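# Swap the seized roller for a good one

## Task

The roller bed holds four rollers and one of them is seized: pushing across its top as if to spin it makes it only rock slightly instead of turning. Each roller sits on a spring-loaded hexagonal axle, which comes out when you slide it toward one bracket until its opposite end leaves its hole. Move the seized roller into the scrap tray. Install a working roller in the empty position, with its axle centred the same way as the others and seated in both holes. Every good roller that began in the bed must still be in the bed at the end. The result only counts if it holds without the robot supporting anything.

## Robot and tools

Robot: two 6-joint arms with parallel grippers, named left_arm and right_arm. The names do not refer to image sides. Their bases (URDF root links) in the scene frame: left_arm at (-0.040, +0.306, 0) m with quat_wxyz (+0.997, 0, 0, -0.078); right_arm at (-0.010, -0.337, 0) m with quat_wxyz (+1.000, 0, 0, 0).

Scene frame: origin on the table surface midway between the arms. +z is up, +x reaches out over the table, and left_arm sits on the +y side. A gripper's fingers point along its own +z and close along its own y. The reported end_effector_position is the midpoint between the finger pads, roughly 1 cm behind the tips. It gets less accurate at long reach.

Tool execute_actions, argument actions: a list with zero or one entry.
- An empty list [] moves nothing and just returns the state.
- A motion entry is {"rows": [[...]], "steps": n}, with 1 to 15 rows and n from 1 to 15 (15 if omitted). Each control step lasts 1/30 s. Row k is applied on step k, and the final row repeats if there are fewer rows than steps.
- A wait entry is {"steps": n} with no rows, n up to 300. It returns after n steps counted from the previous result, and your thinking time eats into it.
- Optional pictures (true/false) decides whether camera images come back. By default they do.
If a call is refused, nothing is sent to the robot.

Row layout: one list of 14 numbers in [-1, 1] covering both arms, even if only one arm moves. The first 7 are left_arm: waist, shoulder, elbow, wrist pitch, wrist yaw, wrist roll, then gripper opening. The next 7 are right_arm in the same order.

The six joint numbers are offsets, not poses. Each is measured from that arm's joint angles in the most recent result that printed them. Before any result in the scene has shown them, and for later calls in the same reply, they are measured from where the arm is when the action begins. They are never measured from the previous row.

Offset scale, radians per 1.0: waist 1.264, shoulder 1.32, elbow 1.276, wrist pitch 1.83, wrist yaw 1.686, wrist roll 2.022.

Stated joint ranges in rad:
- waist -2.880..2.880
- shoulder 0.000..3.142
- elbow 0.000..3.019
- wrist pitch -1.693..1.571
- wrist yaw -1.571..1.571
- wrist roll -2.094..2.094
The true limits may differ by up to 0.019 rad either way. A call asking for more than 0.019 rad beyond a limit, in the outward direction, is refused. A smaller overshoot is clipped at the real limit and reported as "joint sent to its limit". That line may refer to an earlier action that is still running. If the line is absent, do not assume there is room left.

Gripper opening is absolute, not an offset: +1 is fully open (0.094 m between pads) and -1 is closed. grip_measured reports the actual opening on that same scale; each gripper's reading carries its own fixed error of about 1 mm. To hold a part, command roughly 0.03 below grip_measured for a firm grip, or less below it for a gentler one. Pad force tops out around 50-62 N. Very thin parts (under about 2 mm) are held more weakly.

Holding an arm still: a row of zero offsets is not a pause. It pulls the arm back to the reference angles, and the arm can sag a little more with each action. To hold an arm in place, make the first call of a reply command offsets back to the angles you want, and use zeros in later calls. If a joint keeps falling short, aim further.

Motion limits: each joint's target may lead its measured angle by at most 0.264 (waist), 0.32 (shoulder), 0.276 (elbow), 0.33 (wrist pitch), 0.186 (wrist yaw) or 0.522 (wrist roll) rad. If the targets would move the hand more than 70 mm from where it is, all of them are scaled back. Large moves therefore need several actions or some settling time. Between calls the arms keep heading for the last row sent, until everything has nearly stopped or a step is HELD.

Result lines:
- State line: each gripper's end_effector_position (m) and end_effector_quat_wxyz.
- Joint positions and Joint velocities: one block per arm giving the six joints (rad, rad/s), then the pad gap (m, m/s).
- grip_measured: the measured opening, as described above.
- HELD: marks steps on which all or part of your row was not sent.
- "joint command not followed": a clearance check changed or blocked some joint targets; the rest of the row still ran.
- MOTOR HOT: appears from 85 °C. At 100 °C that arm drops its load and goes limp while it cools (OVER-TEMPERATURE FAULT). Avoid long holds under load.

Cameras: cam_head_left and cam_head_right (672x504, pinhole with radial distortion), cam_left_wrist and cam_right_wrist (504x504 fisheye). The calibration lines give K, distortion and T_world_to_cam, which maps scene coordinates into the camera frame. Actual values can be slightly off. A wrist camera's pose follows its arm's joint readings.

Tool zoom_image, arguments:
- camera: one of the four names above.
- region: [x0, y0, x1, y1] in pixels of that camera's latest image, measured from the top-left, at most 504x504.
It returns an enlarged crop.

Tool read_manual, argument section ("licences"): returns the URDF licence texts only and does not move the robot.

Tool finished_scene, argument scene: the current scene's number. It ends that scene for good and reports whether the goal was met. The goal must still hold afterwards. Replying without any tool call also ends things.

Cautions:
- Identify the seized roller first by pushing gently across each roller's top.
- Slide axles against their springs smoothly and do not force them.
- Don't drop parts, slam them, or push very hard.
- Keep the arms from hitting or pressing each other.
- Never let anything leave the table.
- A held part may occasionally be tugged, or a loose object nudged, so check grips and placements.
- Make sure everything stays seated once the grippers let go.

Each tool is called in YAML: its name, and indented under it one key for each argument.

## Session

execute_actions:
  actions: []

Scene clock: 0.00 s of 9200.00 s.
left_arm: end_effector_position=(+0.6772, +0.8040, +0.3068) grip_measured=+1.000 end_effector_quat_wxyz=(+0.571, +0.190, +0.759, +0.248) | right_arm: end_effector_position=(+0.1318, +0.1164, +0.3882) grip_measured=+1.000 end_effector_quat_wxyz=(+0.667, -0.382, +0.610, +0.191)
Joint positions: left_arm=[ 0.862  2.114  1.969 -0.117  0.526  0.789  0.094] | right_arm=[ 1.49   1.019  0.78   0.193  0.651 -0.252  0.094]
Joint velocities: left_arm=[-0.015 -0.015  0.002 -0.002  0.037 -0.007  0.   ] | right_arm=[-0.005  0.005  0.007 -0.007  0.037 -0.007  0.   ]
camera_calibration (this result's frames):
cam_left_wrist: T_world_to_cam=[[-0.0139314, -0.794338, -0.607316, 0.834926], [-0.788291, 0.382385, -0.482057, 0.37831], [0.615144, 0.472026, -0.631497, -0.47501], [0, 0, 0, 1]] pos_world=[0.60205, 0.74277, 0.389463]
cam_right_wrist: T_world_to_cam=[[0.725083, -0.633531, 0.269987, -0.130071], [-0.23405, -0.59541, -0.768575, 0.405319], [0.647669, 0.49409, -0.58, 0.203413], [0, 0, 0, 1]] pos_world=[0.0574327, 0.0584231, 0.464615]

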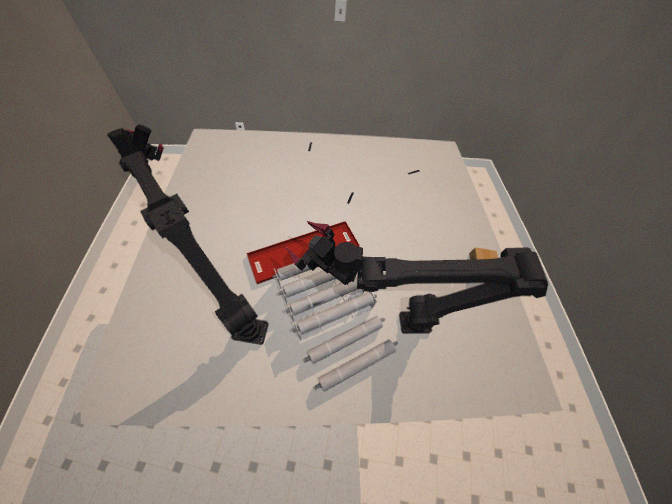

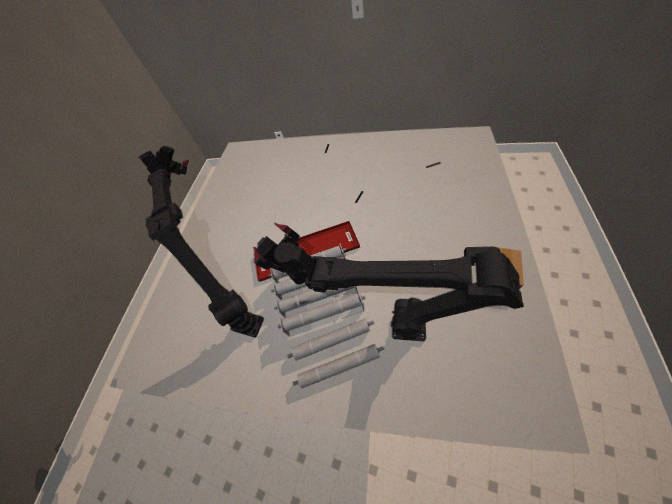

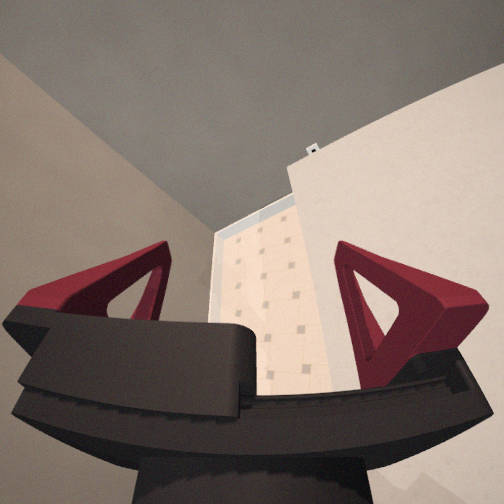

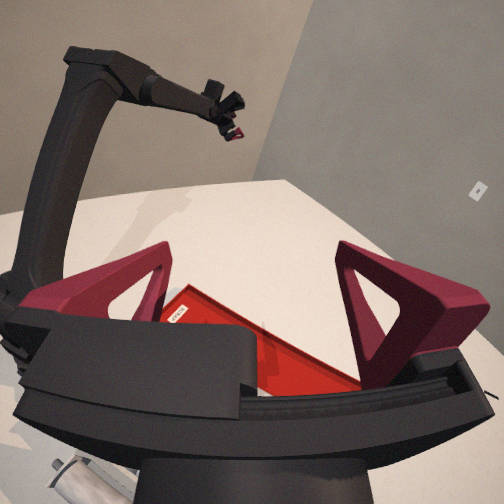

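execute_actions:
  actions:
    - {"rows":[[0,-0.05,-0.05,-0.03,-0.02,-0.03,1,-0.06,0,0.04,-0.03,-0.03,0,1],[0,-0.1,-0.09,-0.06,-0.04,-0.06,1,-0.12,0,0.05,-0.06,-0.06,0,1],[0,-0.15,-0.13,-0.1,-0.06,-0.09,1,-0.18,0,0.06,-0.1,-0.09,0,1],[0,-0.2,-0.17,-0.14,-0.09,-0.12,1,-0.24,0,0.07,-0.14,-0.12,0,1],[0,-0.25,-0.22,-0.18,-0.12,-0.15,1,-0.3,0,0.08,-0.18,-0.15,0,1],[0,-0.3,-0.27,-0.22,-0.15,-0.18,1,-0.36,0,0.09,-0.22,-0.18,0,1],[0,-0.35,-0.32,-0.26,-0.18,-0.21,1,-0.42,0,0.1,-0.26,-0.21,0,1],[0,-0.4,-0.37,-0.3,-0.21,-0.24,1,-0.48,0,0.11,-0.3,-0.24,0,1],[0,-0.45,-0.42,-0.34,-0.24,-0.27,1,-0.54,0,0.12,-0.34,-0.27,0,1],[0,-0.5,-0.47,-0.38,-0.27,-0.3,1,-0.6,0,0.13,-0.38,-0.3,0,1],[0,-0.55,-0.52,-0.42,-0.3,-0.33,1,-0.66,0,0.14,-0.42,-0.33,0,1],[0,-0.6,-0.57,-0.46,-0.312,-0.36,1,-0.72,0,0.15,-0.46,-0.36,0,1],[0,-0.65,-0.62,-0.5,-0.312,-0.39,1,-0.78,0,0.15,-0.5,-0.386,0,1],[0,-0.7,-0.67,-0.54,-0.312,-0.39,1,-0.84,0,0.15,-0.54,-0.386,0,1],[0,-0.75,-0.72,-0.58,-0.312,-0.39,1,-0.9,0,0.15,-0.6,-0.386,0,1]],"steps":15}
  pictures: false

execute_actions:
  actions:
    - {"steps":45}

zoom_image:
  camera: "cam_head_left"
  region: [240,215,420,395]

zoom_image:
  camera: "cam_head_right"
  region: [235,215,415,395]

Scene clock: 20.60 s of 9200.00 s.
left_arm: end_effector_position=(+0.4116, +0.6799, +0.2570) grip_measured=+1.000 end_effector_quat_wxyz=(+0.283, -0.156, +0.936, +0.140) | right_arm: end_effector_position=(+0.3410, -0.0802, +0.2633) grip_measured=+1.000 end_effector_quat_wxyz=(+0.382, -0.394, +0.834, +0.063)
Joint positions: left_arm=[ 0.862  1.497  1.342 -0.774  0.049  0.36   0.094] | right_arm=[ 0.642  1.019  0.88  -0.638  0.025 -0.252  0.094]
Joint velocities: left_arm=[-0.015 -1.587 -1.253 -1.346 -0.242 -0.813  0.   ] | right_arm=[-2.027 -0.005  0.261 -2.171 -0.271  0.037  0.   ]
Steps of this call (steps 1 to 90: nothing new was sent; then 17.10 s passed at rest; steps 91 to 105: all 15 steps of this action). Readings (joint positions):
91: left_arm=[0.862 2.108 1.959 -0.125 0.509 0.782] | right_arm=[1.483 1.019 0.780 0.183 0.623 -0.252]
92: left_arm=[0.862 2.088 1.929 -0.149 0.482 0.764] | right_arm=[1.463 1.019 0.783 0.159 0.579 -0.252]
94: left_arm=[0.862 2.022 1.834 -0.242 0.417 0.711] | right_arm=[1.379 1.019 0.790 0.076 0.495 -0.252]
98: left_arm=[0.862 1.861 1.659 -0.431 0.271 0.599] | right_arm=[1.129 1.019 0.808 -0.144 0.319 -0.252]
105: the state above

Scene clock: 22.10 s of 9200.00 s.
left_arm: end_effector_position=(+0.2477, +0.5504, +0.2415) grip_measured=+1.000 end_effector_quat_wxyz=(+0.153, -0.333, +0.929, +0.056) | right_arm: end_effector_position=(+0.3602, -0.2059, +0.2390) grip_measured=+1.000 end_effector_quat_wxyz=(+0.279, -0.280, +0.918, +0.012)
Joint positions: left_arm=[ 0.862  1.118  1.049 -1.173  0.004  0.017  0.094] | right_arm=[ 0.341  1.019  0.908 -0.894  0.002 -0.252  0.094]
Joint velocities: left_arm=[ 0.005  0.015  0.012 -0.012 -0.066  0.037  0.   ] | right_arm=[-0.005  0.005 -0.007  0.012  0.051 -0.022  0.   ]
Steps of this call (steps 1 to 45: the robot went on to your last target). Readings (joint positions):
1: left_arm=[0.862 1.443 1.298 -0.820 0.039 0.332] | right_arm=[0.572 1.019 0.886 -0.704 0.016 -0.252]
2: left_arm=[0.862 1.389 1.256 -0.867 0.031 0.306] | right_arm=[0.502 1.019 0.891 -0.761 0.010 -0.252]
4: left_arm=[0.862 1.283 1.178 -0.972 0.018 0.248] | right_arm=[0.379 1.019 0.896 -0.845 0.007 -0.252]
8: left_arm=[0.862 1.101 1.058 -1.148 0.004 0.118] | right_arm=[0.321 1.019 0.901 -0.890 0.005 -0.252]
45: the state above
All arms were judged still, so your last target was given up. Only a new action makes them travel on or press farther. Fingers that are still opening or closing keep moving.
camera_calibration (this result's frames):
cam_left_wrist: T_world_to_cam=[[0.62046, -0.784229, -0.0037155, 0.279413], [-0.748216, -0.593374, 0.296784, 0.444276], [-0.234951, -0.181363, -0.954937, 0.51604], [0, 0, 0, 1]] pos_world=[0.280294, 0.576336, 0.361969]
cam_right_wrist: T_world_to_cam=[[0.519046, -0.845002, 0.128698, -0.395094], [-0.854499, -0.516604, 0.0543322, 0.195327], [0.0205751, -0.138173, -0.990194, 0.321899], [0, 0, 0, 1]] pos_world=[0.365355, -0.188471, 0.358978]

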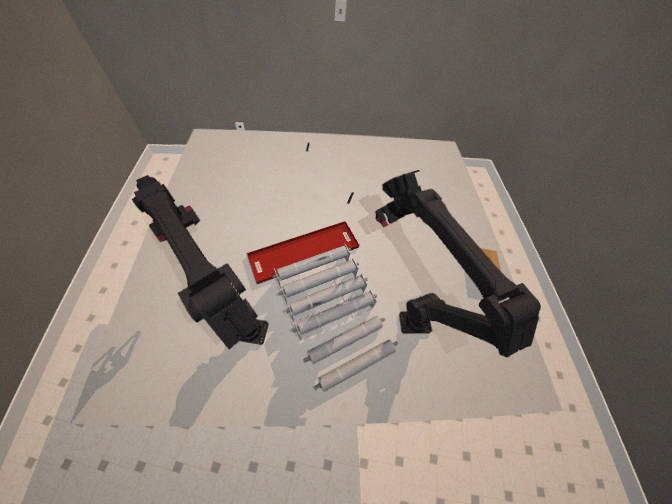

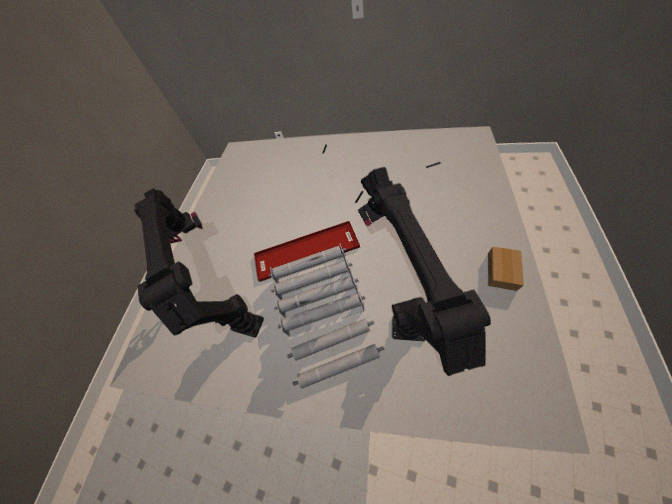

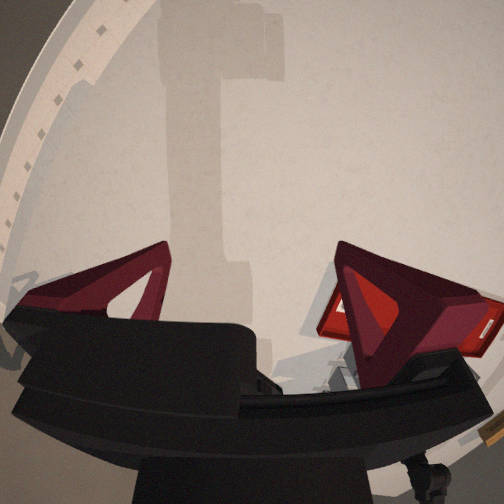

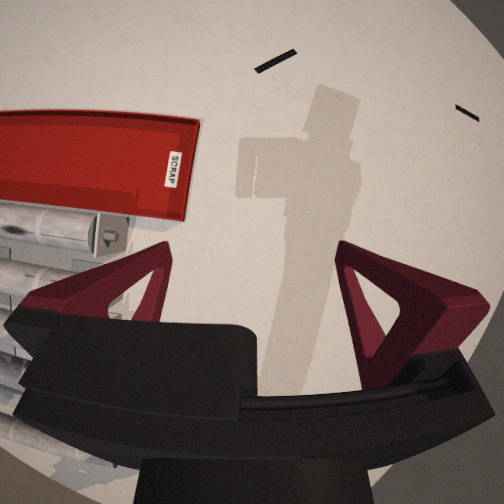

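Region (240, 215, 420, 395) of cam_head_left's 672x504 image, scaled by 2.800, with more detail than that image has.

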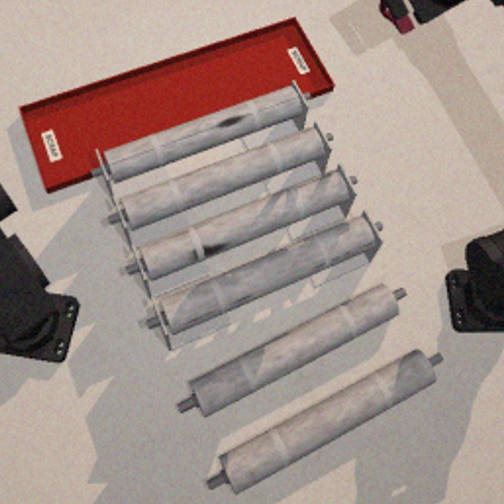

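Region (235, 215, 415, 395) of cam_head_right's 672x504 image, scaled by 2.800, with more detail than that image has.

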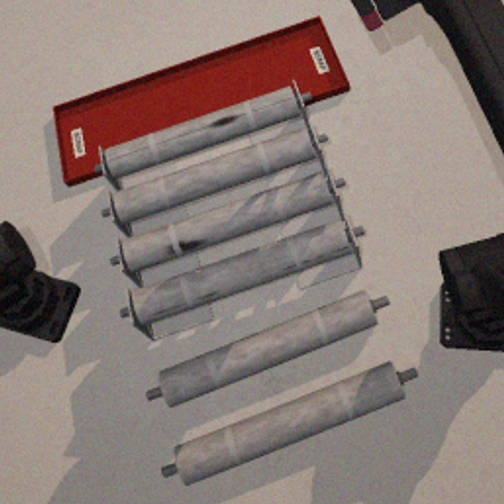

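execute_actions:
  actions:
    - {"rows":[[-0.06,0,0,-0.01,0,0,0.5,-0.02,0,0.04,0,0,0,1],[-0.12,0.01,0,-0.02,0,0,0,-0.04,0,0.04,0,0,0,1],[-0.18,0.02,0,-0.03,0,0,-0.5,-0.06,0,0.04,0,0,0,1],[-0.25,0.03,0,-0.04,0,0,-1,-0.08,0,0.04,0,0,0,1],[-0.32,0.04,-0.01,-0.05,0,0,-1,-0.1,0,0.04,0,0,0,1],[-0.39,0.05,-0.02,-0.06,0,0,-1,-0.12,0,0.04,0,0,0,1],[-0.46,0.06,-0.03,-0.07,0,0,-1,-0.14,0,0.04,0,0,0,1],[-0.53,0.07,-0.035,-0.08,0,0,-1,-0.16,0,0.04,0,0,0,1],[-0.6,0.08,-0.035,-0.09,0,0,-1,-0.18,0,0.04,0,0,0,1],[-0.67,0.09,-0.035,-0.1,0,0,-1,-0.2,0,0.04,0,0,0,1],[-0.74,0.09,-0.035,-0.1,0,0,-1,-0.2,0,0.04,0,0,0,1],[-0.81,0.09,-0.035,-0.1,0,0,-1,-0.2,0,0.04,0,0,0,1],[-0.88,0.09,-0.035,-0.1,0,0,-1,-0.2,0,0.04,0,0,0,1],[-0.95,0.09,-0.035,-0.1,0,0,-1,-0.2,0,0.04,0,0,0,1],[-1,0.09,-0.035,-0.1,0,0,-1,-0.2,0,0.04,0,0,0,1]],"steps":15}
  pictures: false

execute_actions:
  actions:
    - {"steps":15}
  pictures: false

Scene clock: 59.50 s of 9200.00 s.
left_arm: end_effector_position=(+0.2918, +0.2437, +0.1807) grip_measured=-0.997 end_effector_quat_wxyz=(+0.011, +0.101, +0.995, -0.001) | right_arm: end_effector_position=(+0.3813, -0.3049, +0.2390) grip_measured=+1.000 end_effector_quat_wxyz=(+0.278, -0.160, +0.947, -0.025)
Joint positions: left_arm=[-0.028  1.232  1.011 -1.328  0.001  0.017  0.   ] | right_arm=[ 0.083  1.019  0.908 -0.894  0.003 -0.252  0.094]
Joint velocities: left_arm=[-2.212  0.23  -0.051 -0.095 -0.007 -0.066  0.   ] | right_arm=[-0.015 -0.005 -0.002 -0.007 -0.007  0.051  0.   ]
Steps of this call (steps 1 to 90: nothing new was sent; then 33.90 s passed at rest; steps 91 to 105: all 15 steps of this action). Readings (joint positions):
91: left_arm=[0.857 1.118 1.049 -1.175 0.002 0.017] | right_arm=[0.341 1.019 0.908 -0.894 0.002 -0.252]
92: left_arm=[0.837 1.118 1.049 -1.181 0.000 0.017] | right_arm=[0.336 1.019 0.908 -0.894 0.001 -0.252]
94: left_arm=[0.746 1.120 1.049 -1.203 -0.001 0.017] | right_arm=[0.309 1.019 0.908 -0.894 0.001 -0.252]
98: left_arm=[0.476 1.145 1.041 -1.251 -0.001 0.017] | right_arm=[0.199 1.019 0.908 -0.894 0.001 -0.252]
105: the state above

Scene clock: 60.00 s of 9200.00 s.
left_arm: end_effector_position=(+0.2409, +0.1288, +0.1753) grip_measured=-0.997 end_effector_quat_wxyz=(-0.008, +0.284, +0.959, -0.001) | right_arm: end_effector_position=(+0.3813, -0.3049, +0.2390) grip_measured=+1.000 end_effector_quat_wxyz=(+0.278, -0.160, +0.947, -0.025)
Joint positions: left_arm=[-0.402  1.245  1.007 -1.347  0.007  0.017  0.   ] | right_arm=[ 0.083  1.019  0.908 -0.894  0.003 -0.252  0.094]
Joint velocities: left_arm=[ 0.015 -0.005  0.007  0.002  0.066 -0.081  0.001] | right_arm=[-0.015  0.005  0.007 -0.007 -0.037  0.007  0.   ]
Steps of this call (steps 1 to 15: the robot went on to your last target). Readings (joint positions):
1: left_arm=[-0.105 1.238 1.009 -1.331 0.001 0.017] | right_arm=[0.083 1.019 0.908 -0.894 0.003 -0.252]
2: left_arm=[-0.183 1.243 1.008 -1.332 0.001 0.017] | right_arm=[0.083 1.019 0.908 -0.894 0.003 -0.252]
4: left_arm=[-0.334 1.245 1.008 -1.336 0.003 0.017] | right_arm=[0.083 1.019 0.908 -0.894 0.003 -0.252]
8: left_arm=[-0.453 1.245 1.007 -1.345 0.009 0.017] | right_arm=[0.083 1.019 0.908 -0.894 0.003 -0.252]
15: the state above

execute_actions:
  actions:
    - {"rows":[[0,0.008,-0.01,0.012,0,0,-1,0,0,0.04,0,0,0,1],[0,0.012,-0.02,0.022,0,0,-1,0,0,0.04,0,0,0,1],[0,0.016,-0.03,0.032,0,0,-1,0,0,0.04,0,0,0,1],[0,0.02,-0.04,0.042,0,0,-1,0,0,0.04,0,0,0,1],[0,0.024,-0.05,0.052,0,0,-1,0,0,0.04,0,0,0,1],[0,0.028,-0.06,0.062,0,0,-1,0,0,0.04,0,0,0,1],[0,0.031,-0.07,0.072,0,0,-1,0,0,0.04,0,0,0,1],[0,0.034,-0.08,0.082,0,0,-1,0,0,0.04,0,0,0,1],[0,0.037,-0.09,0.092,0,0,-1,0,0,0.04,0,0,0,1],[0,0.04,-0.1,0.102,0,0,-1,0,0,0.04,0,0,0,1],[0,0.043,-0.108,0.112,0,0,-1,0,0,0.04,0,0,0,1],[0,0.045,-0.114,0.118,0,0,-1,0,0,0.04,0,0,0,1]],"steps":15}
  pictures: false

execute_actions:
  actions:
    - {"steps":10}

Scene clock: 70.73 s of 9200.00 s.
left_arm: end_effector_position=(+0.2361, +0.1318, +0.1066) grip_measured=-0.997 end_effector_quat_wxyz=(-0.007, +0.284, +0.959, -0.002) | right_arm: end_effector_position=(+0.3813, -0.3049, +0.2390) grip_measured=+1.000 end_effector_quat_wxyz=(+0.278, -0.160, +0.947, -0.025)
Joint positions: left_arm=[-0.402  1.294  0.859 -1.148  0.007  0.017  0.   ] | right_arm=[ 0.083  1.019  0.908 -0.894  0.003 -0.252  0.094]
Joint velocities: left_arm=[-0.015  0.073 -0.09   0.085 -0.022 -0.007 -0.001] | right_arm=[-0.005 -0.005  0.022 -0.012 -0.051 -0.007  0.   ]
Steps of this call (steps 1 to 15: the robot went on to your last target; steps 16 to 90: nothing new was sent; then 7.23 s passed at rest; steps 91 to 105: all 15 steps of this action). Readings (joint positions):
91: left_arm=[-0.402 1.245 1.005 -1.344 0.007 0.017] | right_arm=[0.083 1.019 0.908 -0.894 0.003 -0.252]
92: left_arm=[-0.402 1.245 1.002 -1.336 0.007 0.017] | right_arm=[0.083 1.019 0.908 -0.894 0.003 -0.252]
94: left_arm=[-0.402 1.245 0.984 -1.308 0.007 0.017] | right_arm=[0.083 1.019 0.908 -0.894 0.003 -0.252]
98: left_arm=[-0.402 1.253 0.931 -1.240 0.007 0.017] | right_arm=[0.083 1.019 0.908 -0.894 0.003 -0.252]
105: the state above

Scene clock: 71.07 s of 9200.00 s.
left_arm: end_effector_position=(+0.2371, +0.1312, +0.1053) grip_measured=-0.997 end_effector_quat_wxyz=(-0.005, +0.284, +0.959, -0.002) | right_arm: end_effector_position=(+0.3813, -0.3049, +0.2390) grip_measured=+1.000 end_effector_quat_wxyz=(+0.278, -0.160, +0.947, -0.025)
Joint positions: left_arm=[-0.402  1.296  0.857 -1.141  0.007  0.017  0.   ] | right_arm=[ 0.083  1.019  0.908 -0.894  0.003 -0.252  0.094]
Joint velocities: left_arm=[ 0.005 -0.015 -0.002 -0.012 -0.007  0.022 -0.   ] | right_arm=[-0.005 -0.015 -0.002 -0.022 -0.051  0.037  0.   ]
Steps of this call (steps 1 to 10: the robot went on to your last target). Readings (joint positions):
1: left_arm=[-0.402 1.296 0.857 -1.146 0.007 0.017] | right_arm=[0.083 1.019 0.908 -0.894 0.003 -0.252]
2: left_arm=[-0.402 1.296 0.857 -1.145 0.007 0.017] | right_arm=[0.083 1.019 0.908 -0.894 0.003 -0.252]
4: left_arm=[-0.402 1.296 0.857 -1.142 0.007 0.017] | right_arm=[0.083 1.019 0.908 -0.894 0.003 -0.252]
8: left_arm=[-0.402 1.296 0.857 -1.141 0.007 0.017] | right_arm=[0.083 1.019 0.908 -0.894 0.003 -0.252]
10: the state above
camera_calibration (this result's frames):
cam_left_wrist: T_world_to_cam=[[-0.559668, -0.828636, 0.0115843, 0.240719], [-0.661897, 0.455375, 0.595421, 0.0385701], [-0.498663, 0.325571, -0.80333, 0.2875], [0, 0, 0, 1]] pos_world=[0.303618, 0.0883031, 0.205203]
cam_right_wrist: T_world_to_cam=[[0.285625, -0.949576, 0.129322, -0.432747], [-0.958218, -0.280808, 0.0544613, 0.273621], [-0.0154005, -0.139475, -0.990106, 0.321084], [0, 0, 0, 1]] pos_world=[0.390737, -0.289308, 0.358969]

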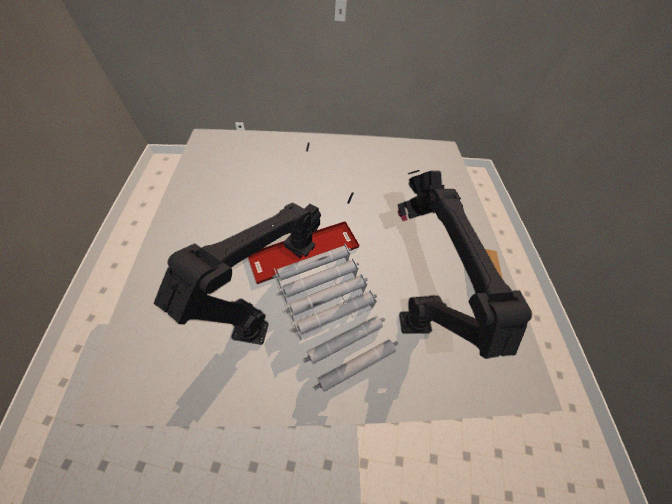

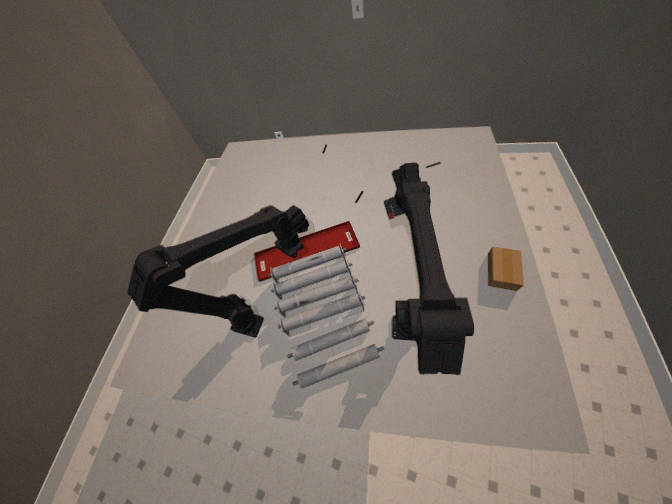

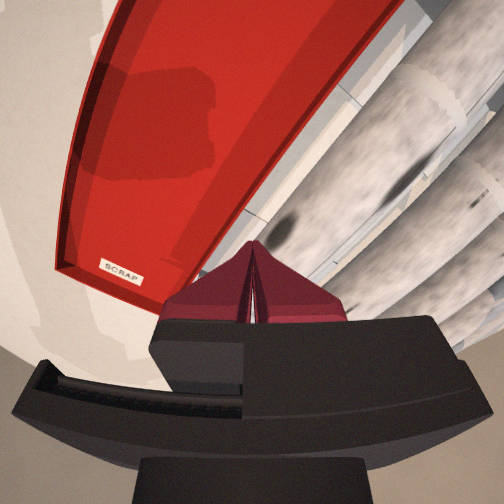

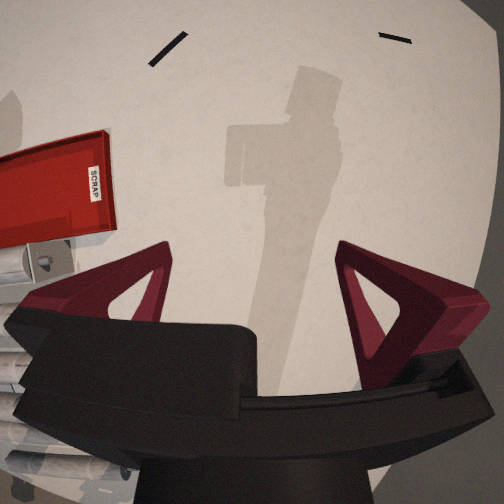

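execute_actions:
  actions:
    - {"rows":[[-0.015,0,0.008,0,0,0,-1,0,0,0.04,0,0,0,1],[-0.03,0,0.008,0,0,0,-1,0,0,0.04,0,0,0,1],[-0.045,0,0.008,0,0,0,-1,0,0,0.04,0,0,0,1],[-0.06,0,0.008,0,0,0,-1,0,0,0.04,0,0,0,1],[-0.075,0,0.008,0,0,0,-1,0,0,0.04,0,0,0,1],[-0.09,0,0.008,0,0,0,-1,0,0,0.04,0,0,0,1],[-0.105,0,0.008,0,0,0,-1,0,0,0.04,0,0,0,1],[-0.12,0,0.008,0,0,0,-1,0,0,0.04,0,0,0,1],[-0.135,0,0.008,0,0,0,-1,0,0,0.04,0,0,0,1],[-0.15,0,0.008,0,0,0,-1,0,0,0.04,0,0,0,1],[-0.165,0,0.008,0,0,0,-1,0,0,0.04,0,0,0,1],[-0.18,0,0.008,0,0,0,-1,0,0,0.04,0,0,0,1],[-0.195,0,0.008,0,0,0,-1,0,0,0.04,0,0,0,1],[-0.205,0,0.008,0,0,0,-1,0,0,0.04,0,0,0,1],[-0.215,0,0.008,0,0,0,-1,0,0,0.04,0,0,0,1]],"steps":15}
  pictures: false

execute_actions:
  actions:
    - {"steps":10}

Scene clock: 86.37 s of 9200.00 s.
left_arm: end_effector_position=(+0.1873, +0.0681, +0.1083) grip_measured=-0.997 end_effector_quat_wxyz=(-0.000, +0.400, +0.917, -0.002) | right_arm: end_effector_position=(+0.3813, -0.3049, +0.2390) grip_measured=+1.000 end_effector_quat_wxyz=(+0.278, -0.160, +0.947, -0.025)
Joint positions: left_arm=[-0.649  1.29   0.86  -1.141  0.003  0.017  0.   ] | right_arm=[ 0.083  1.019  0.908 -0.894  0.003 -0.252  0.094]
Joint velocities: left_arm=[-0.493 -0.005 -0.002 -0.012 -0.037 -0.066 -0.   ] | right_arm=[ 0.005 -0.024  0.002  0.002 -0.037 -0.007  0.   ]
Steps of this call (steps 1 to 15: the robot went on to your last target; steps 16 to 90: nothing new was sent; then 11.80 s passed at rest; steps 91 to 105: all 15 steps of this action). Readings (joint positions):
91: left_arm=[-0.403 1.296 0.857 -1.141 0.007 0.017] | right_arm=[0.083 1.019 0.908 -0.894 0.003 -0.252]
92: left_arm=[-0.406 1.296 0.857 -1.141 0.007 0.017] | right_arm=[0.083 1.019 0.908 -0.894 0.003 -0.252]
94: left_arm=[-0.427 1.296 0.857 -1.141 0.007 0.017] | right_arm=[0.083 1.019 0.908 -0.894 0.003 -0.252]
98: left_arm=[-0.503 1.292 0.860 -1.141 -0.001 0.017] | right_arm=[0.083 1.019 0.908 -0.894 0.003 -0.252]
105: the state above

Scene clock: 86.70 s of 9200.00 s.
left_arm: end_effector_position=(+0.1801, +0.0614, +0.1083) grip_measured=-0.997 end_effector_quat_wxyz=(-0.001, +0.413, +0.911, -0.002) | right_arm: end_effector_position=(+0.3813, -0.3049, +0.2390) grip_measured=+1.000 end_effector_quat_wxyz=(+0.278, -0.160, +0.947, -0.025)
Joint positions: left_arm=[-0.678  1.29   0.86  -1.141  0.004  0.017  0.   ] | right_arm=[ 0.083  1.019  0.908 -0.894  0.003 -0.252  0.094]
Joint velocities: left_arm=[-0.005 -0.015  0.007 -0.002 -0.051 -0.066 -0.001] | right_arm=[-0.005  0.005  0.002 -0.012 -0.051  0.022  0.   ]
Steps of this call (steps 1 to 10: the robot went on to your last target). Readings (joint positions):
1: left_arm=[-0.663 1.290 0.860 -1.141 0.004 0.017] | right_arm=[0.083 1.019 0.908 -0.894 0.003 -0.252]
2: left_arm=[-0.672 1.290 0.860 -1.141 0.004 0.017] | right_arm=[0.083 1.019 0.908 -0.894 0.003 -0.252]
4: left_arm=[-0.678 1.290 0.860 -1.141 0.004 0.017] | right_arm=[0.083 1.019 0.908 -0.894 0.003 -0.252]
8: left_arm=[-0.678 1.290 0.860 -1.141 0.004 0.017] | right_arm=[0.083 1.019 0.908 -0.894 0.003 -0.252]
10: the state above
camera_calibration (this result's frames):
cam_left_wrist: T_world_to_cam=[[-0.764508, -0.644552, 0.00895714, 0.176776], [-0.517422, 0.621886, 0.58782, -0.00465479], [-0.384451, 0.444758, -0.808942, 0.256928], [0, 0, 0, 1]] pos_world=[0.231514, 0.00256533, 0.208993]
cam_right_wrist: T_world_to_cam=[[0.285625, -0.949576, 0.129322, -0.432747], [-0.958218, -0.280808, 0.0544613, 0.273621], [-0.0154005, -0.139475, -0.990106, 0.321084], [0, 0, 0, 1]] pos_world=[0.390737, -0.289308, 0.358969]

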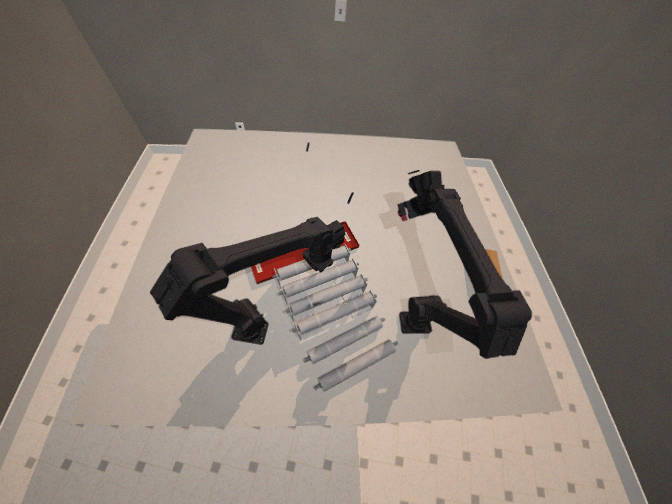

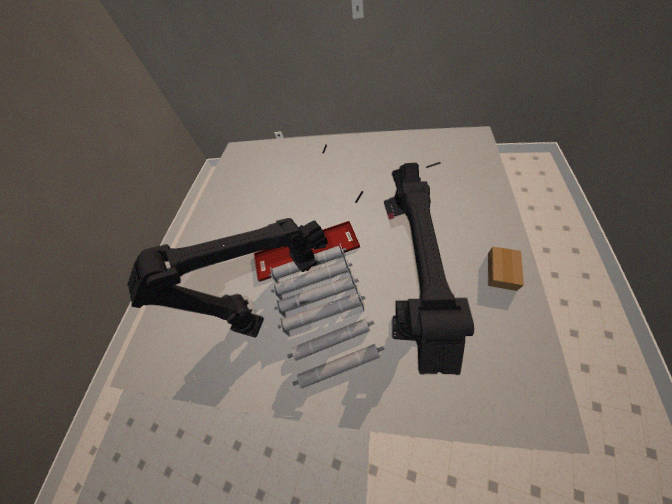

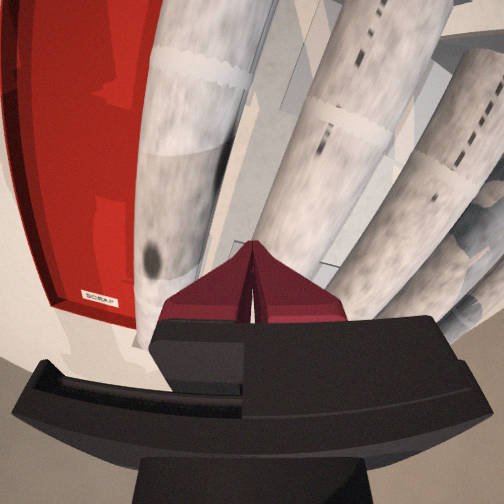

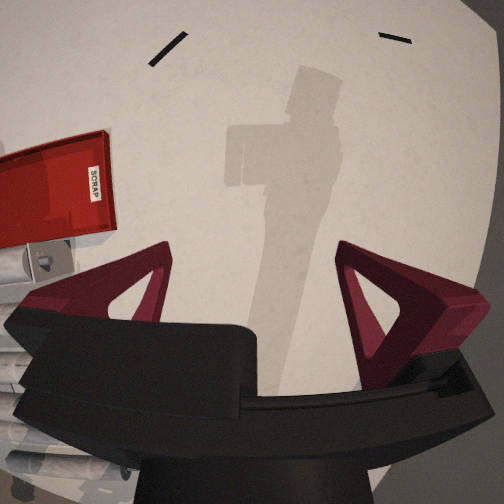

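execute_actions:
  actions:
    - {"rows":[[-0.01,0.01,-0.008,0,0,0,-1,0,0,0.04,0,0,0,1],[-0.02,0.01,-0.008,0,0,0,-1,0,0,0.04,0,0,0,1],[-0.033,0.01,-0.008,0,0,0,-1,0,0,0.04,0,0,0,1],[-0.046,0.01,-0.008,0,0,0,-1,0,0,0.04,0,0,0,1],[-0.059,0.01,-0.008,0,0,0,-1,0,0,0.04,0,0,0,1],[-0.072,0.01,-0.008,0,0,0,-1,0,0,0.04,0,0,0,1],[-0.085,0.01,-0.008,0,0,0,-1,0,0,0.04,0,0,0,1],[-0.098,0.01,-0.008,0,0,0,-1,0,0,0.04,0,0,0,1],[-0.111,0.01,-0.008,0,0,0,-1,0,0,0.04,0,0,0,1],[-0.124,0.01,-0.008,0,0,0,-1,0,0,0.04,0,0,0,1],[-0.137,0.01,-0.008,0,0,0,-1,0,0,0.04,0,0,0,1],[-0.15,0.01,-0.008,0,0,0,-1,0,0,0.04,0,0,0,1],[-0.163,0.01,-0.008,0,0,0,-1,0,0,0.04,0,0,0,1],[-0.173,0.01,-0.008,0,0,0,-1,0,0,0.04,0,0,0,1],[-0.181,0.01,-0.008,0,0,0,-1,0,0,0.04,0,0,0,1]],"steps":15}
  pictures: false

execute_actions:
  actions:
    - {"steps":10}

Scene clock: 97.00 s of 9200.00 s.
left_arm: end_effector_position=(+0.1242, +0.0246, +0.1068) grip_measured=-0.998 end_effector_quat_wxyz=(-0.002, +0.504, +0.863, +0.000) | right_arm: end_effector_position=(+0.3813, -0.3049, +0.2390) grip_measured=+1.000 end_effector_quat_wxyz=(+0.278, -0.160, +0.947, -0.025)
Joint positions: left_arm=[-0.884  1.286  0.852 -1.141  0.001  0.017  0.   ] | right_arm=[ 0.083  1.019  0.908 -0.894  0.003 -0.252  0.094]
Joint velocities: left_arm=[-0.444 -0.005 -0.007 -0.012 -0.007 -0.022 -0.   ] | right_arm=[ 0.005 -0.005 -0.002 -0.002  0.037  0.022  0.   ]
Steps of this call (steps 1 to 30: the robot went on to your last target; steps 31 to 90: nothing new was sent; then 6.80 s passed at rest; steps 91 to 105: all 15 steps of this action). Readings (joint positions):
91: left_arm=[-0.678 1.290 0.860 -1.141 0.004 0.017] | right_arm=[0.083 1.019 0.908 -0.894 0.003 -0.252]
92: left_arm=[-0.680 1.290 0.859 -1.141 0.004 0.017] | right_arm=[0.083 1.019 0.908 -0.894 0.003 -0.252]
94: left_arm=[-0.693 1.290 0.855 -1.141 0.004 0.017] | right_arm=[0.083 1.019 0.908 -0.894 0.003 -0.252]
98: left_arm=[-0.754 1.286 0.854 -1.141 -0.005 0.017] | right_arm=[0.083 1.019 0.908 -0.894 0.003 -0.252]
105: the state above

Scene clock: 97.33 s of 9200.00 s.
left_arm: end_effector_position=(+0.1165, +0.0202, +0.1068) grip_measured=-0.998 end_effector_quat_wxyz=(-0.002, +0.516, +0.857, -0.000) | right_arm: end_effector_position=(+0.3813, -0.3049, +0.2390) grip_measured=+1.000 end_effector_quat_wxyz=(+0.278, -0.160, +0.947, -0.025)
Joint positions: left_arm=[-0.91   1.286  0.852 -1.141  0.003  0.017  0.   ] | right_arm=[ 0.083  1.019  0.908 -0.894  0.003 -0.252  0.094]
Joint velocities: left_arm=[-0.005  0.005 -0.007  0.002  0.007 -0.022 -0.   ] | right_arm=[-0.005 -0.015  0.007 -0.007  0.081 -0.051  0.   ]
Steps of this call (steps 1 to 10: the robot went on to your last target). Readings (joint positions):
1: left_arm=[-0.897 1.286 0.852 -1.141 0.002 0.017] | right_arm=[0.083 1.019 0.908 -0.894 0.003 -0.252]
2: left_arm=[-0.905 1.286 0.852 -1.141 0.002 0.017] | right_arm=[0.083 1.019 0.908 -0.894 0.003 -0.252]
4: left_arm=[-0.910 1.286 0.852 -1.141 0.003 0.017] | right_arm=[0.083 1.019 0.908 -0.894 0.003 -0.252]
8: left_arm=[-0.910 1.286 0.852 -1.141 0.003 0.017] | right_arm=[0.083 1.019 0.908 -0.894 0.003 -0.252]
10: the state above
camera_calibration (this result's frames):
cam_left_wrist: T_world_to_cam=[[-0.892367, -0.451253, 0.00718714, 0.112794], [-0.360239, 0.721797, 0.590963, -0.031686], [-0.271861, 0.524767, -0.806667, 0.234649], [0, 0, 0, 1]] pos_world=[0.153031, -0.0493667, 0.207198]
cam_right_wrist: T_world_to_cam=[[0.285625, -0.949576, 0.129322, -0.432747], [-0.958218, -0.280808, 0.0544613, 0.273621], [-0.0154005, -0.139475, -0.990106, 0.321084], [0, 0, 0, 1]] pos_world=[0.390737, -0.289308, 0.358969]

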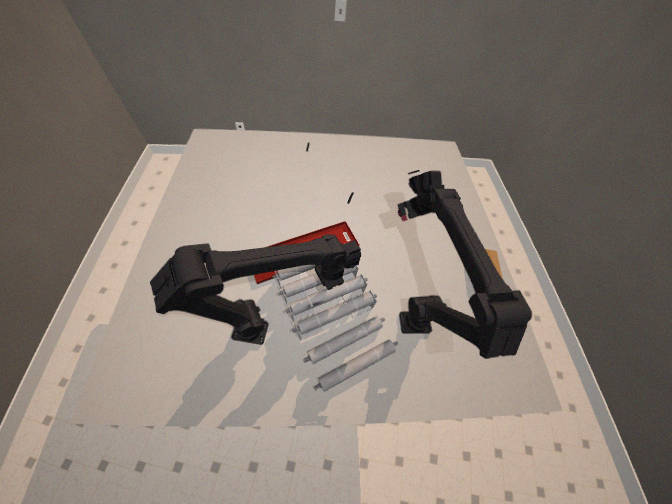

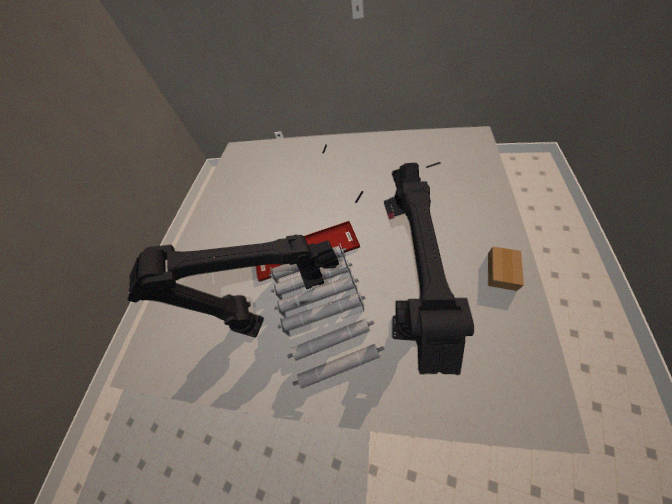

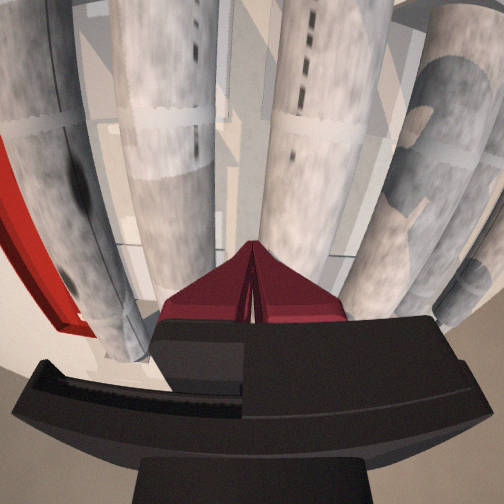

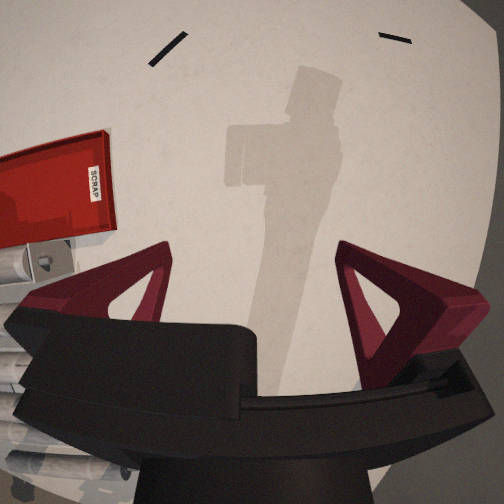

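R2 good. Next R3.

execute_actions:
  actions:
    - {"rows":[[-0.01,0.012,-0.004,0,0,0,-1,0,0,0.04,0,0,0,1],[-0.02,0.012,-0.004,0,0,0,-1,0,0,0.04,0,0,0,1],[-0.033,0.012,-0.004,0,0,0,-1,0,0,0.04,0,0,0,1],[-0.046,0.012,-0.004,0,0,0,-1,0,0,0.04,0,0,0,1],[-0.059,0.012,-0.004,0,0,0,-1,0,0,0.04,0,0,0,1],[-0.072,0.012,-0.004,0,0,0,-1,0,0,0.04,0,0,0,1],[-0.085,0.012,-0.004,0,0,0,-1,0,0,0.04,0,0,0,1],[-0.098,0.012,-0.004,0,0,0,-1,0,0,0.04,0,0,0,1],[-0.111,0.012,-0.004,0,0,0,-1,0,0,0.04,0,0,0,1],[-0.124,0.012,-0.004,0,0,0,-1,0,0,0.04,0,0,0,1],[-0.137,0.012,-0.004,0,0,0,-1,0,0,0.04,0,0,0,1],[-0.15,0.012,-0.004,0,0,0,-1,0,0,0.04,0,0,0,1],[-0.16,0.012,-0.004,0,0,0,-1,0,0,0.04,0,0,0,1],[-0.168,0.012,-0.004,0,0,0,-1,0,0,0.04,0,0,0,1],[-0.175,0.012,-0.004,0,0,0,-1,0,0,0.04,0,0,0,1]],"steps":15}
  pictures: false

execute_actions:
  actions:
    - {"steps":10}

Scene clock: 109.17 s of 9200.00 s.
left_arm: end_effector_position=(+0.0560, -0.0041, +0.1062) grip_measured=-0.998 end_effector_quat_wxyz=(-0.002, +0.600, +0.800, +0.002) | right_arm: end_effector_position=(+0.3813, -0.3049, +0.2390) grip_measured=+1.000 end_effector_quat_wxyz=(+0.278, -0.160, +0.947, -0.025)
Joint positions: left_arm=[-1.113  1.284  0.849 -1.141 -0.001  0.017  0.   ] | right_arm=[ 0.083  1.019  0.908 -0.894  0.003 -0.252  0.094]
Joint velocities: left_arm=[-0.386 -0.005 -0.002  0.002 -0.051 -0.007 -0.   ] | right_arm=[ 0.005  0.015 -0.002  0.007  0.007 -0.037  0.   ]
Steps of this call (steps 1 to 30: the robot went on to your last target; steps 31 to 90: nothing new was sent; then 8.33 s passed at rest; steps 91 to 105: all 15 steps of this action). Readings (joint positions):
91: left_arm=[-0.910 1.286 0.852 -1.141 0.003 0.017] | right_arm=[0.083 1.019 0.908 -0.894 0.003 -0.252]
92: left_arm=[-0.912 1.286 0.852 -1.141 0.003 0.017] | right_arm=[0.083 1.019 0.908 -0.894 0.003 -0.252]
94: left_arm=[-0.926 1.286 0.852 -1.141 0.003 0.017] | right_arm=[0.083 1.019 0.908 -0.894 0.003 -0.252]
98: left_arm=[-0.990 1.285 0.852 -1.141 -0.004 0.017] | right_arm=[0.083 1.019 0.908 -0.894 0.003 -0.252]
105: the state above

Scene clock: 109.50 s of 9200.00 s.
left_arm: end_effector_position=(+0.0493, -0.0061, +0.1062) grip_measured=-0.998 end_effector_quat_wxyz=(-0.002, +0.608, +0.794, +0.002) | right_arm: end_effector_position=(+0.3813, -0.3049, +0.2390) grip_measured=+1.000 end_effector_quat_wxyz=(+0.278, -0.160, +0.947, -0.025)
Joint positions: left_arm=[-1.134  1.284  0.849 -1.141 -0.     0.017  0.   ] | right_arm=[ 0.083  1.019  0.908 -0.894  0.003 -0.252  0.094]
Joint velocities: left_arm=[-0.005 -0.005  0.002  0.002  0.037 -0.037 -0.001] | right_arm=[ 0.005 -0.005 -0.012  0.002  0.007  0.022  0.   ]
Steps of this call (steps 1 to 10: the robot went on to your last target). Readings (joint positions):
1: left_arm=[-1.123 1.284 0.849 -1.141 -0.001 0.017] | right_arm=[0.083 1.019 0.908 -0.894 0.003 -0.252]
2: left_arm=[-1.130 1.284 0.849 -1.141 -0.000 0.017] | right_arm=[0.083 1.019 0.908 -0.894 0.003 -0.252]
4: left_arm=[-1.134 1.284 0.849 -1.141 -0.000 0.017] | right_arm=[0.083 1.019 0.908 -0.894 0.003 -0.252]
8: left_arm=[-1.134 1.284 0.849 -1.141 -0.000 0.017] | right_arm=[0.083 1.019 0.908 -0.894 0.003 -0.252]
10: the state above
camera_calibration (this result's frames):
cam_left_wrist: T_world_to_cam=[[-0.970122, -0.242573, 0.00458661, 0.0464029], [-0.192759, 0.782104, 0.592585, -0.0446655], [-0.147332, 0.573996, -0.805495, 0.223711], [0, 0, 0, 1]] pos_world=[0.0693667, -0.0822199, 0.206453]
cam_right_wrist: T_world_to_cam=[[0.285625, -0.949576, 0.129322, -0.432747], [-0.958218, -0.280808, 0.0544613, 0.273621], [-0.0154005, -0.139475, -0.990106, 0.321084], [0, 0, 0, 1]] pos_world=[0.390737, -0.289308, 0.358969]

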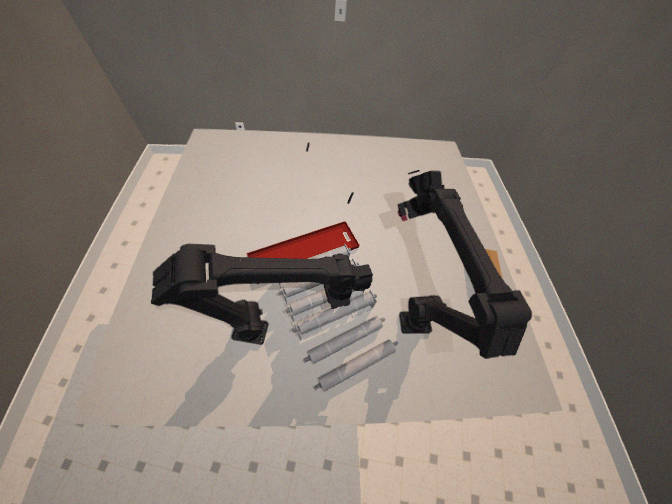

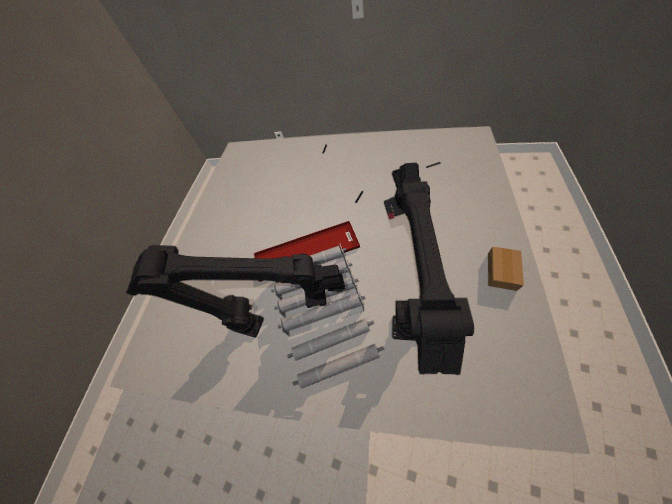

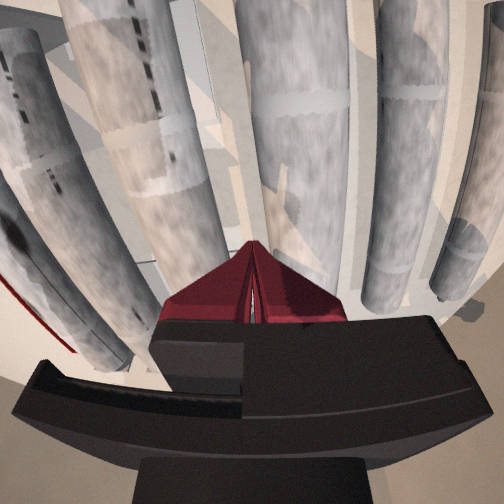

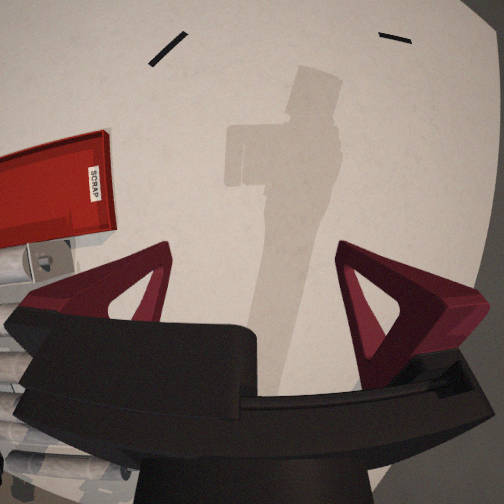

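execute_actions:
  actions:
    - {"rows":[[-0.01,0.012,-0.005,0,0,0,-1,0,0,0.04,0,0,0,1],[-0.02,0.012,-0.005,0,0,0,-1,0,0,0.04,0,0,0,1],[-0.033,0.012,-0.005,0,0,0,-1,0,0,0.04,0,0,0,1],[-0.046,0.012,-0.005,0,0,0,-1,0,0,0.04,0,0,0,1],[-0.059,0.012,-0.005,0,0,0,-1,0,0,0.04,0,0,0,1],[-0.072,0.012,-0.005,0,0,0,-1,0,0,0.04,0,0,0,1],[-0.085,0.012,-0.005,0,0,0,-1,0,0,0.04,0,0,0,1],[-0.098,0.012,-0.005,0,0,0,-1,0,0,0.04,0,0,0,1],[-0.111,0.012,-0.005,0,0,0,-1,0,0,0.04,0,0,0,1],[-0.124,0.012,-0.005,0,0,0,-1,0,0,0.04,0,0,0,1],[-0.137,0.012,-0.005,0,0,0,-1,0,0,0.04,0,0,0,1],[-0.15,0.012,-0.005,0,0,0,-1,0,0,0.04,0,0,0,1],[-0.163,0.012,-0.005,0,0,0,-1,0,0,0.04,0,0,0,1],[-0.176,0.012,-0.005,0,0,0,-1,0,0,0.04,0,0,0,1],[-0.187,0.012,-0.005,0,0,0,-1,0,0,0.04,0,0,0,1]],"steps":15}
  pictures: false

execute_actions:
  actions:
    - {"steps":10}

zoom_image:
  camera: "cam_head_left"
  region: [240,215,420,395]

Scene clock: 121.83 s of 9200.00 s.
left_arm: end_effector_position=(-0.0159, -0.0164, +0.1063) grip_measured=-0.998 end_effector_quat_wxyz=(-0.000, +0.686, +0.727, +0.003) | right_arm: end_effector_position=(+0.3813, -0.3049, +0.2390) grip_measured=+1.000 end_effector_quat_wxyz=(+0.278, -0.160, +0.947, -0.025)
Joint positions: left_arm=[-1.34   1.28   0.846 -1.142 -0.004  0.017  0.   ] | right_arm=[ 0.083  1.019  0.908 -0.894  0.003 -0.252  0.094]
Joint velocities: left_arm=[-0.513  0.005 -0.012  0.012  0.022 -0.051  0.001] | right_arm=[-0.005 -0.005 -0.007 -0.007 -0.051 -0.066  0.   ]
Steps of this call (steps 1 to 30: the robot went on to your last target; steps 31 to 90: nothing new was sent; then 8.83 s passed at rest; steps 91 to 105: all 15 steps of this action). Readings (joint positions):
91: left_arm=[-1.134 1.284 0.849 -1.141 -0.000 0.017] | right_arm=[0.083 1.019 0.908 -0.894 0.003 -0.252]
92: left_arm=[-1.135 1.284 0.849 -1.141 -0.000 0.017] | right_arm=[0.083 1.019 0.908 -0.894 0.003 -0.252]
94: left_arm=[-1.149 1.284 0.849 -1.141 -0.000 0.017] | right_arm=[0.083 1.019 0.908 -0.894 0.003 -0.252]
98: left_arm=[-1.214 1.283 0.849 -1.142 -0.011 0.017] | right_arm=[0.083 1.019 0.908 -0.894 0.003 -0.252]
105: the state above

Scene clock: 122.17 s of 9200.00 s.
left_arm: end_effector_position=(-0.0274, -0.0169, +0.1062) grip_measured=-0.998 end_effector_quat_wxyz=(-0.001, +0.699, +0.715, +0.003) | right_arm: end_effector_position=(+0.3813, -0.3049, +0.2390) grip_measured=+1.000 end_effector_quat_wxyz=(+0.278, -0.160, +0.947, -0.025)
Joint positions: left_arm=[-1.374  1.28   0.846 -1.142 -0.002  0.017  0.   ] | right_arm=[ 0.083  1.019  0.908 -0.894  0.003 -0.252  0.094]
Joint velocities: left_arm=[-0.005  0.005 -0.007 -0.012 -0.022 -0.022 -0.001] | right_arm=[-0.005 -0.005 -0.002 -0.007 -0.051 -0.037  0.   ]
Steps of this call (steps 1 to 10: the robot went on to your last target). Readings (joint positions):
1: left_arm=[-1.355 1.280 0.846 -1.142 -0.003 0.017] | right_arm=[0.083 1.019 0.908 -0.894 0.003 -0.252]
2: left_arm=[-1.366 1.280 0.846 -1.142 -0.002 0.017] | right_arm=[0.083 1.019 0.908 -0.894 0.003 -0.252]
4: left_arm=[-1.374 1.280 0.846 -1.142 -0.002 0.017] | right_arm=[0.083 1.019 0.908 -0.894 0.003 -0.252]
8: left_arm=[-1.374 1.280 0.846 -1.142 -0.002 0.017] | right_arm=[0.083 1.019 0.908 -0.894 0.003 -0.252]
10: the state above
camera_calibration (this result's frames):
cam_left_wrist: T_world_to_cam=[[-0.999985, -0.00468228, 0.00269409, -0.0272224], [-0.00217291, 0.805236, 0.592951, -0.0453742], [-0.00494574, 0.592936, -0.805234, 0.222807], [0, 0, 0, 1]] pos_world=[-0.0262187, -0.0957012, 0.20639]
cam_right_wrist: T_world_to_cam=[[0.285625, -0.949576, 0.129322, -0.432747], [-0.958218, -0.280808, 0.0544613, 0.273621], [-0.0154005, -0.139475, -0.990106, 0.321084], [0, 0, 0, 1]] pos_world=[0.390737, -0.289308, 0.358969]

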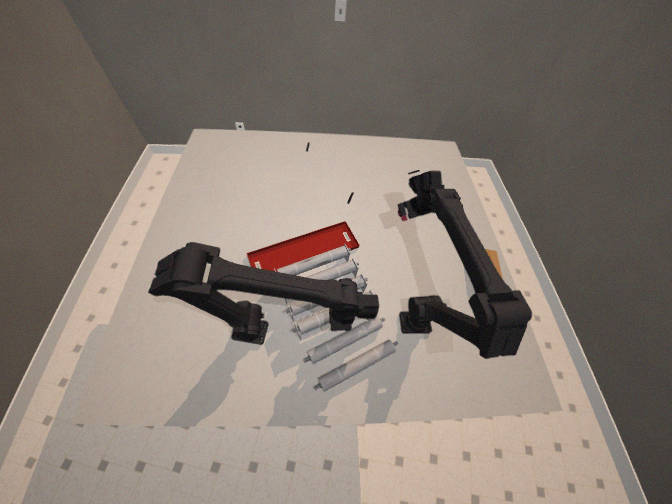

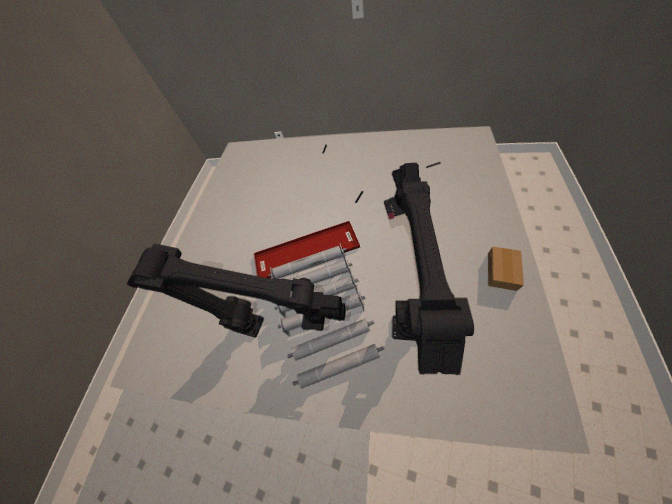

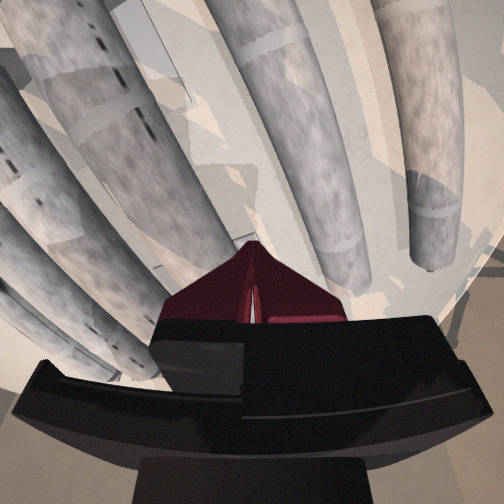

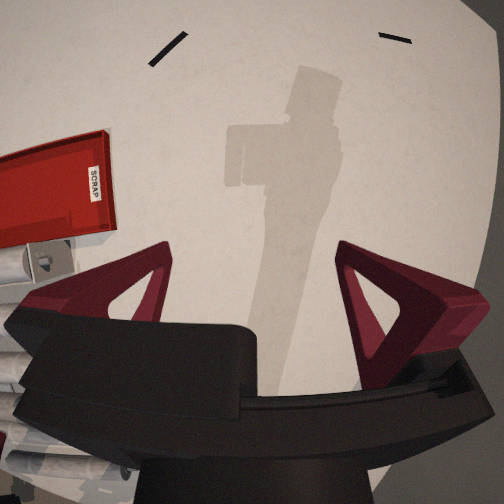

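Region (240, 215, 420, 395) of cam_head_left's 672x504 image, scaled by 2.800, with more detail than that image has.

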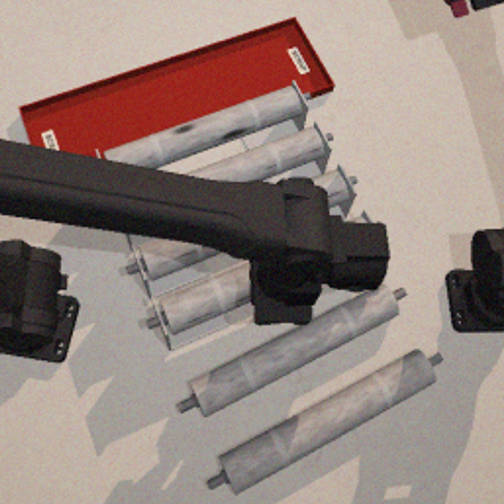

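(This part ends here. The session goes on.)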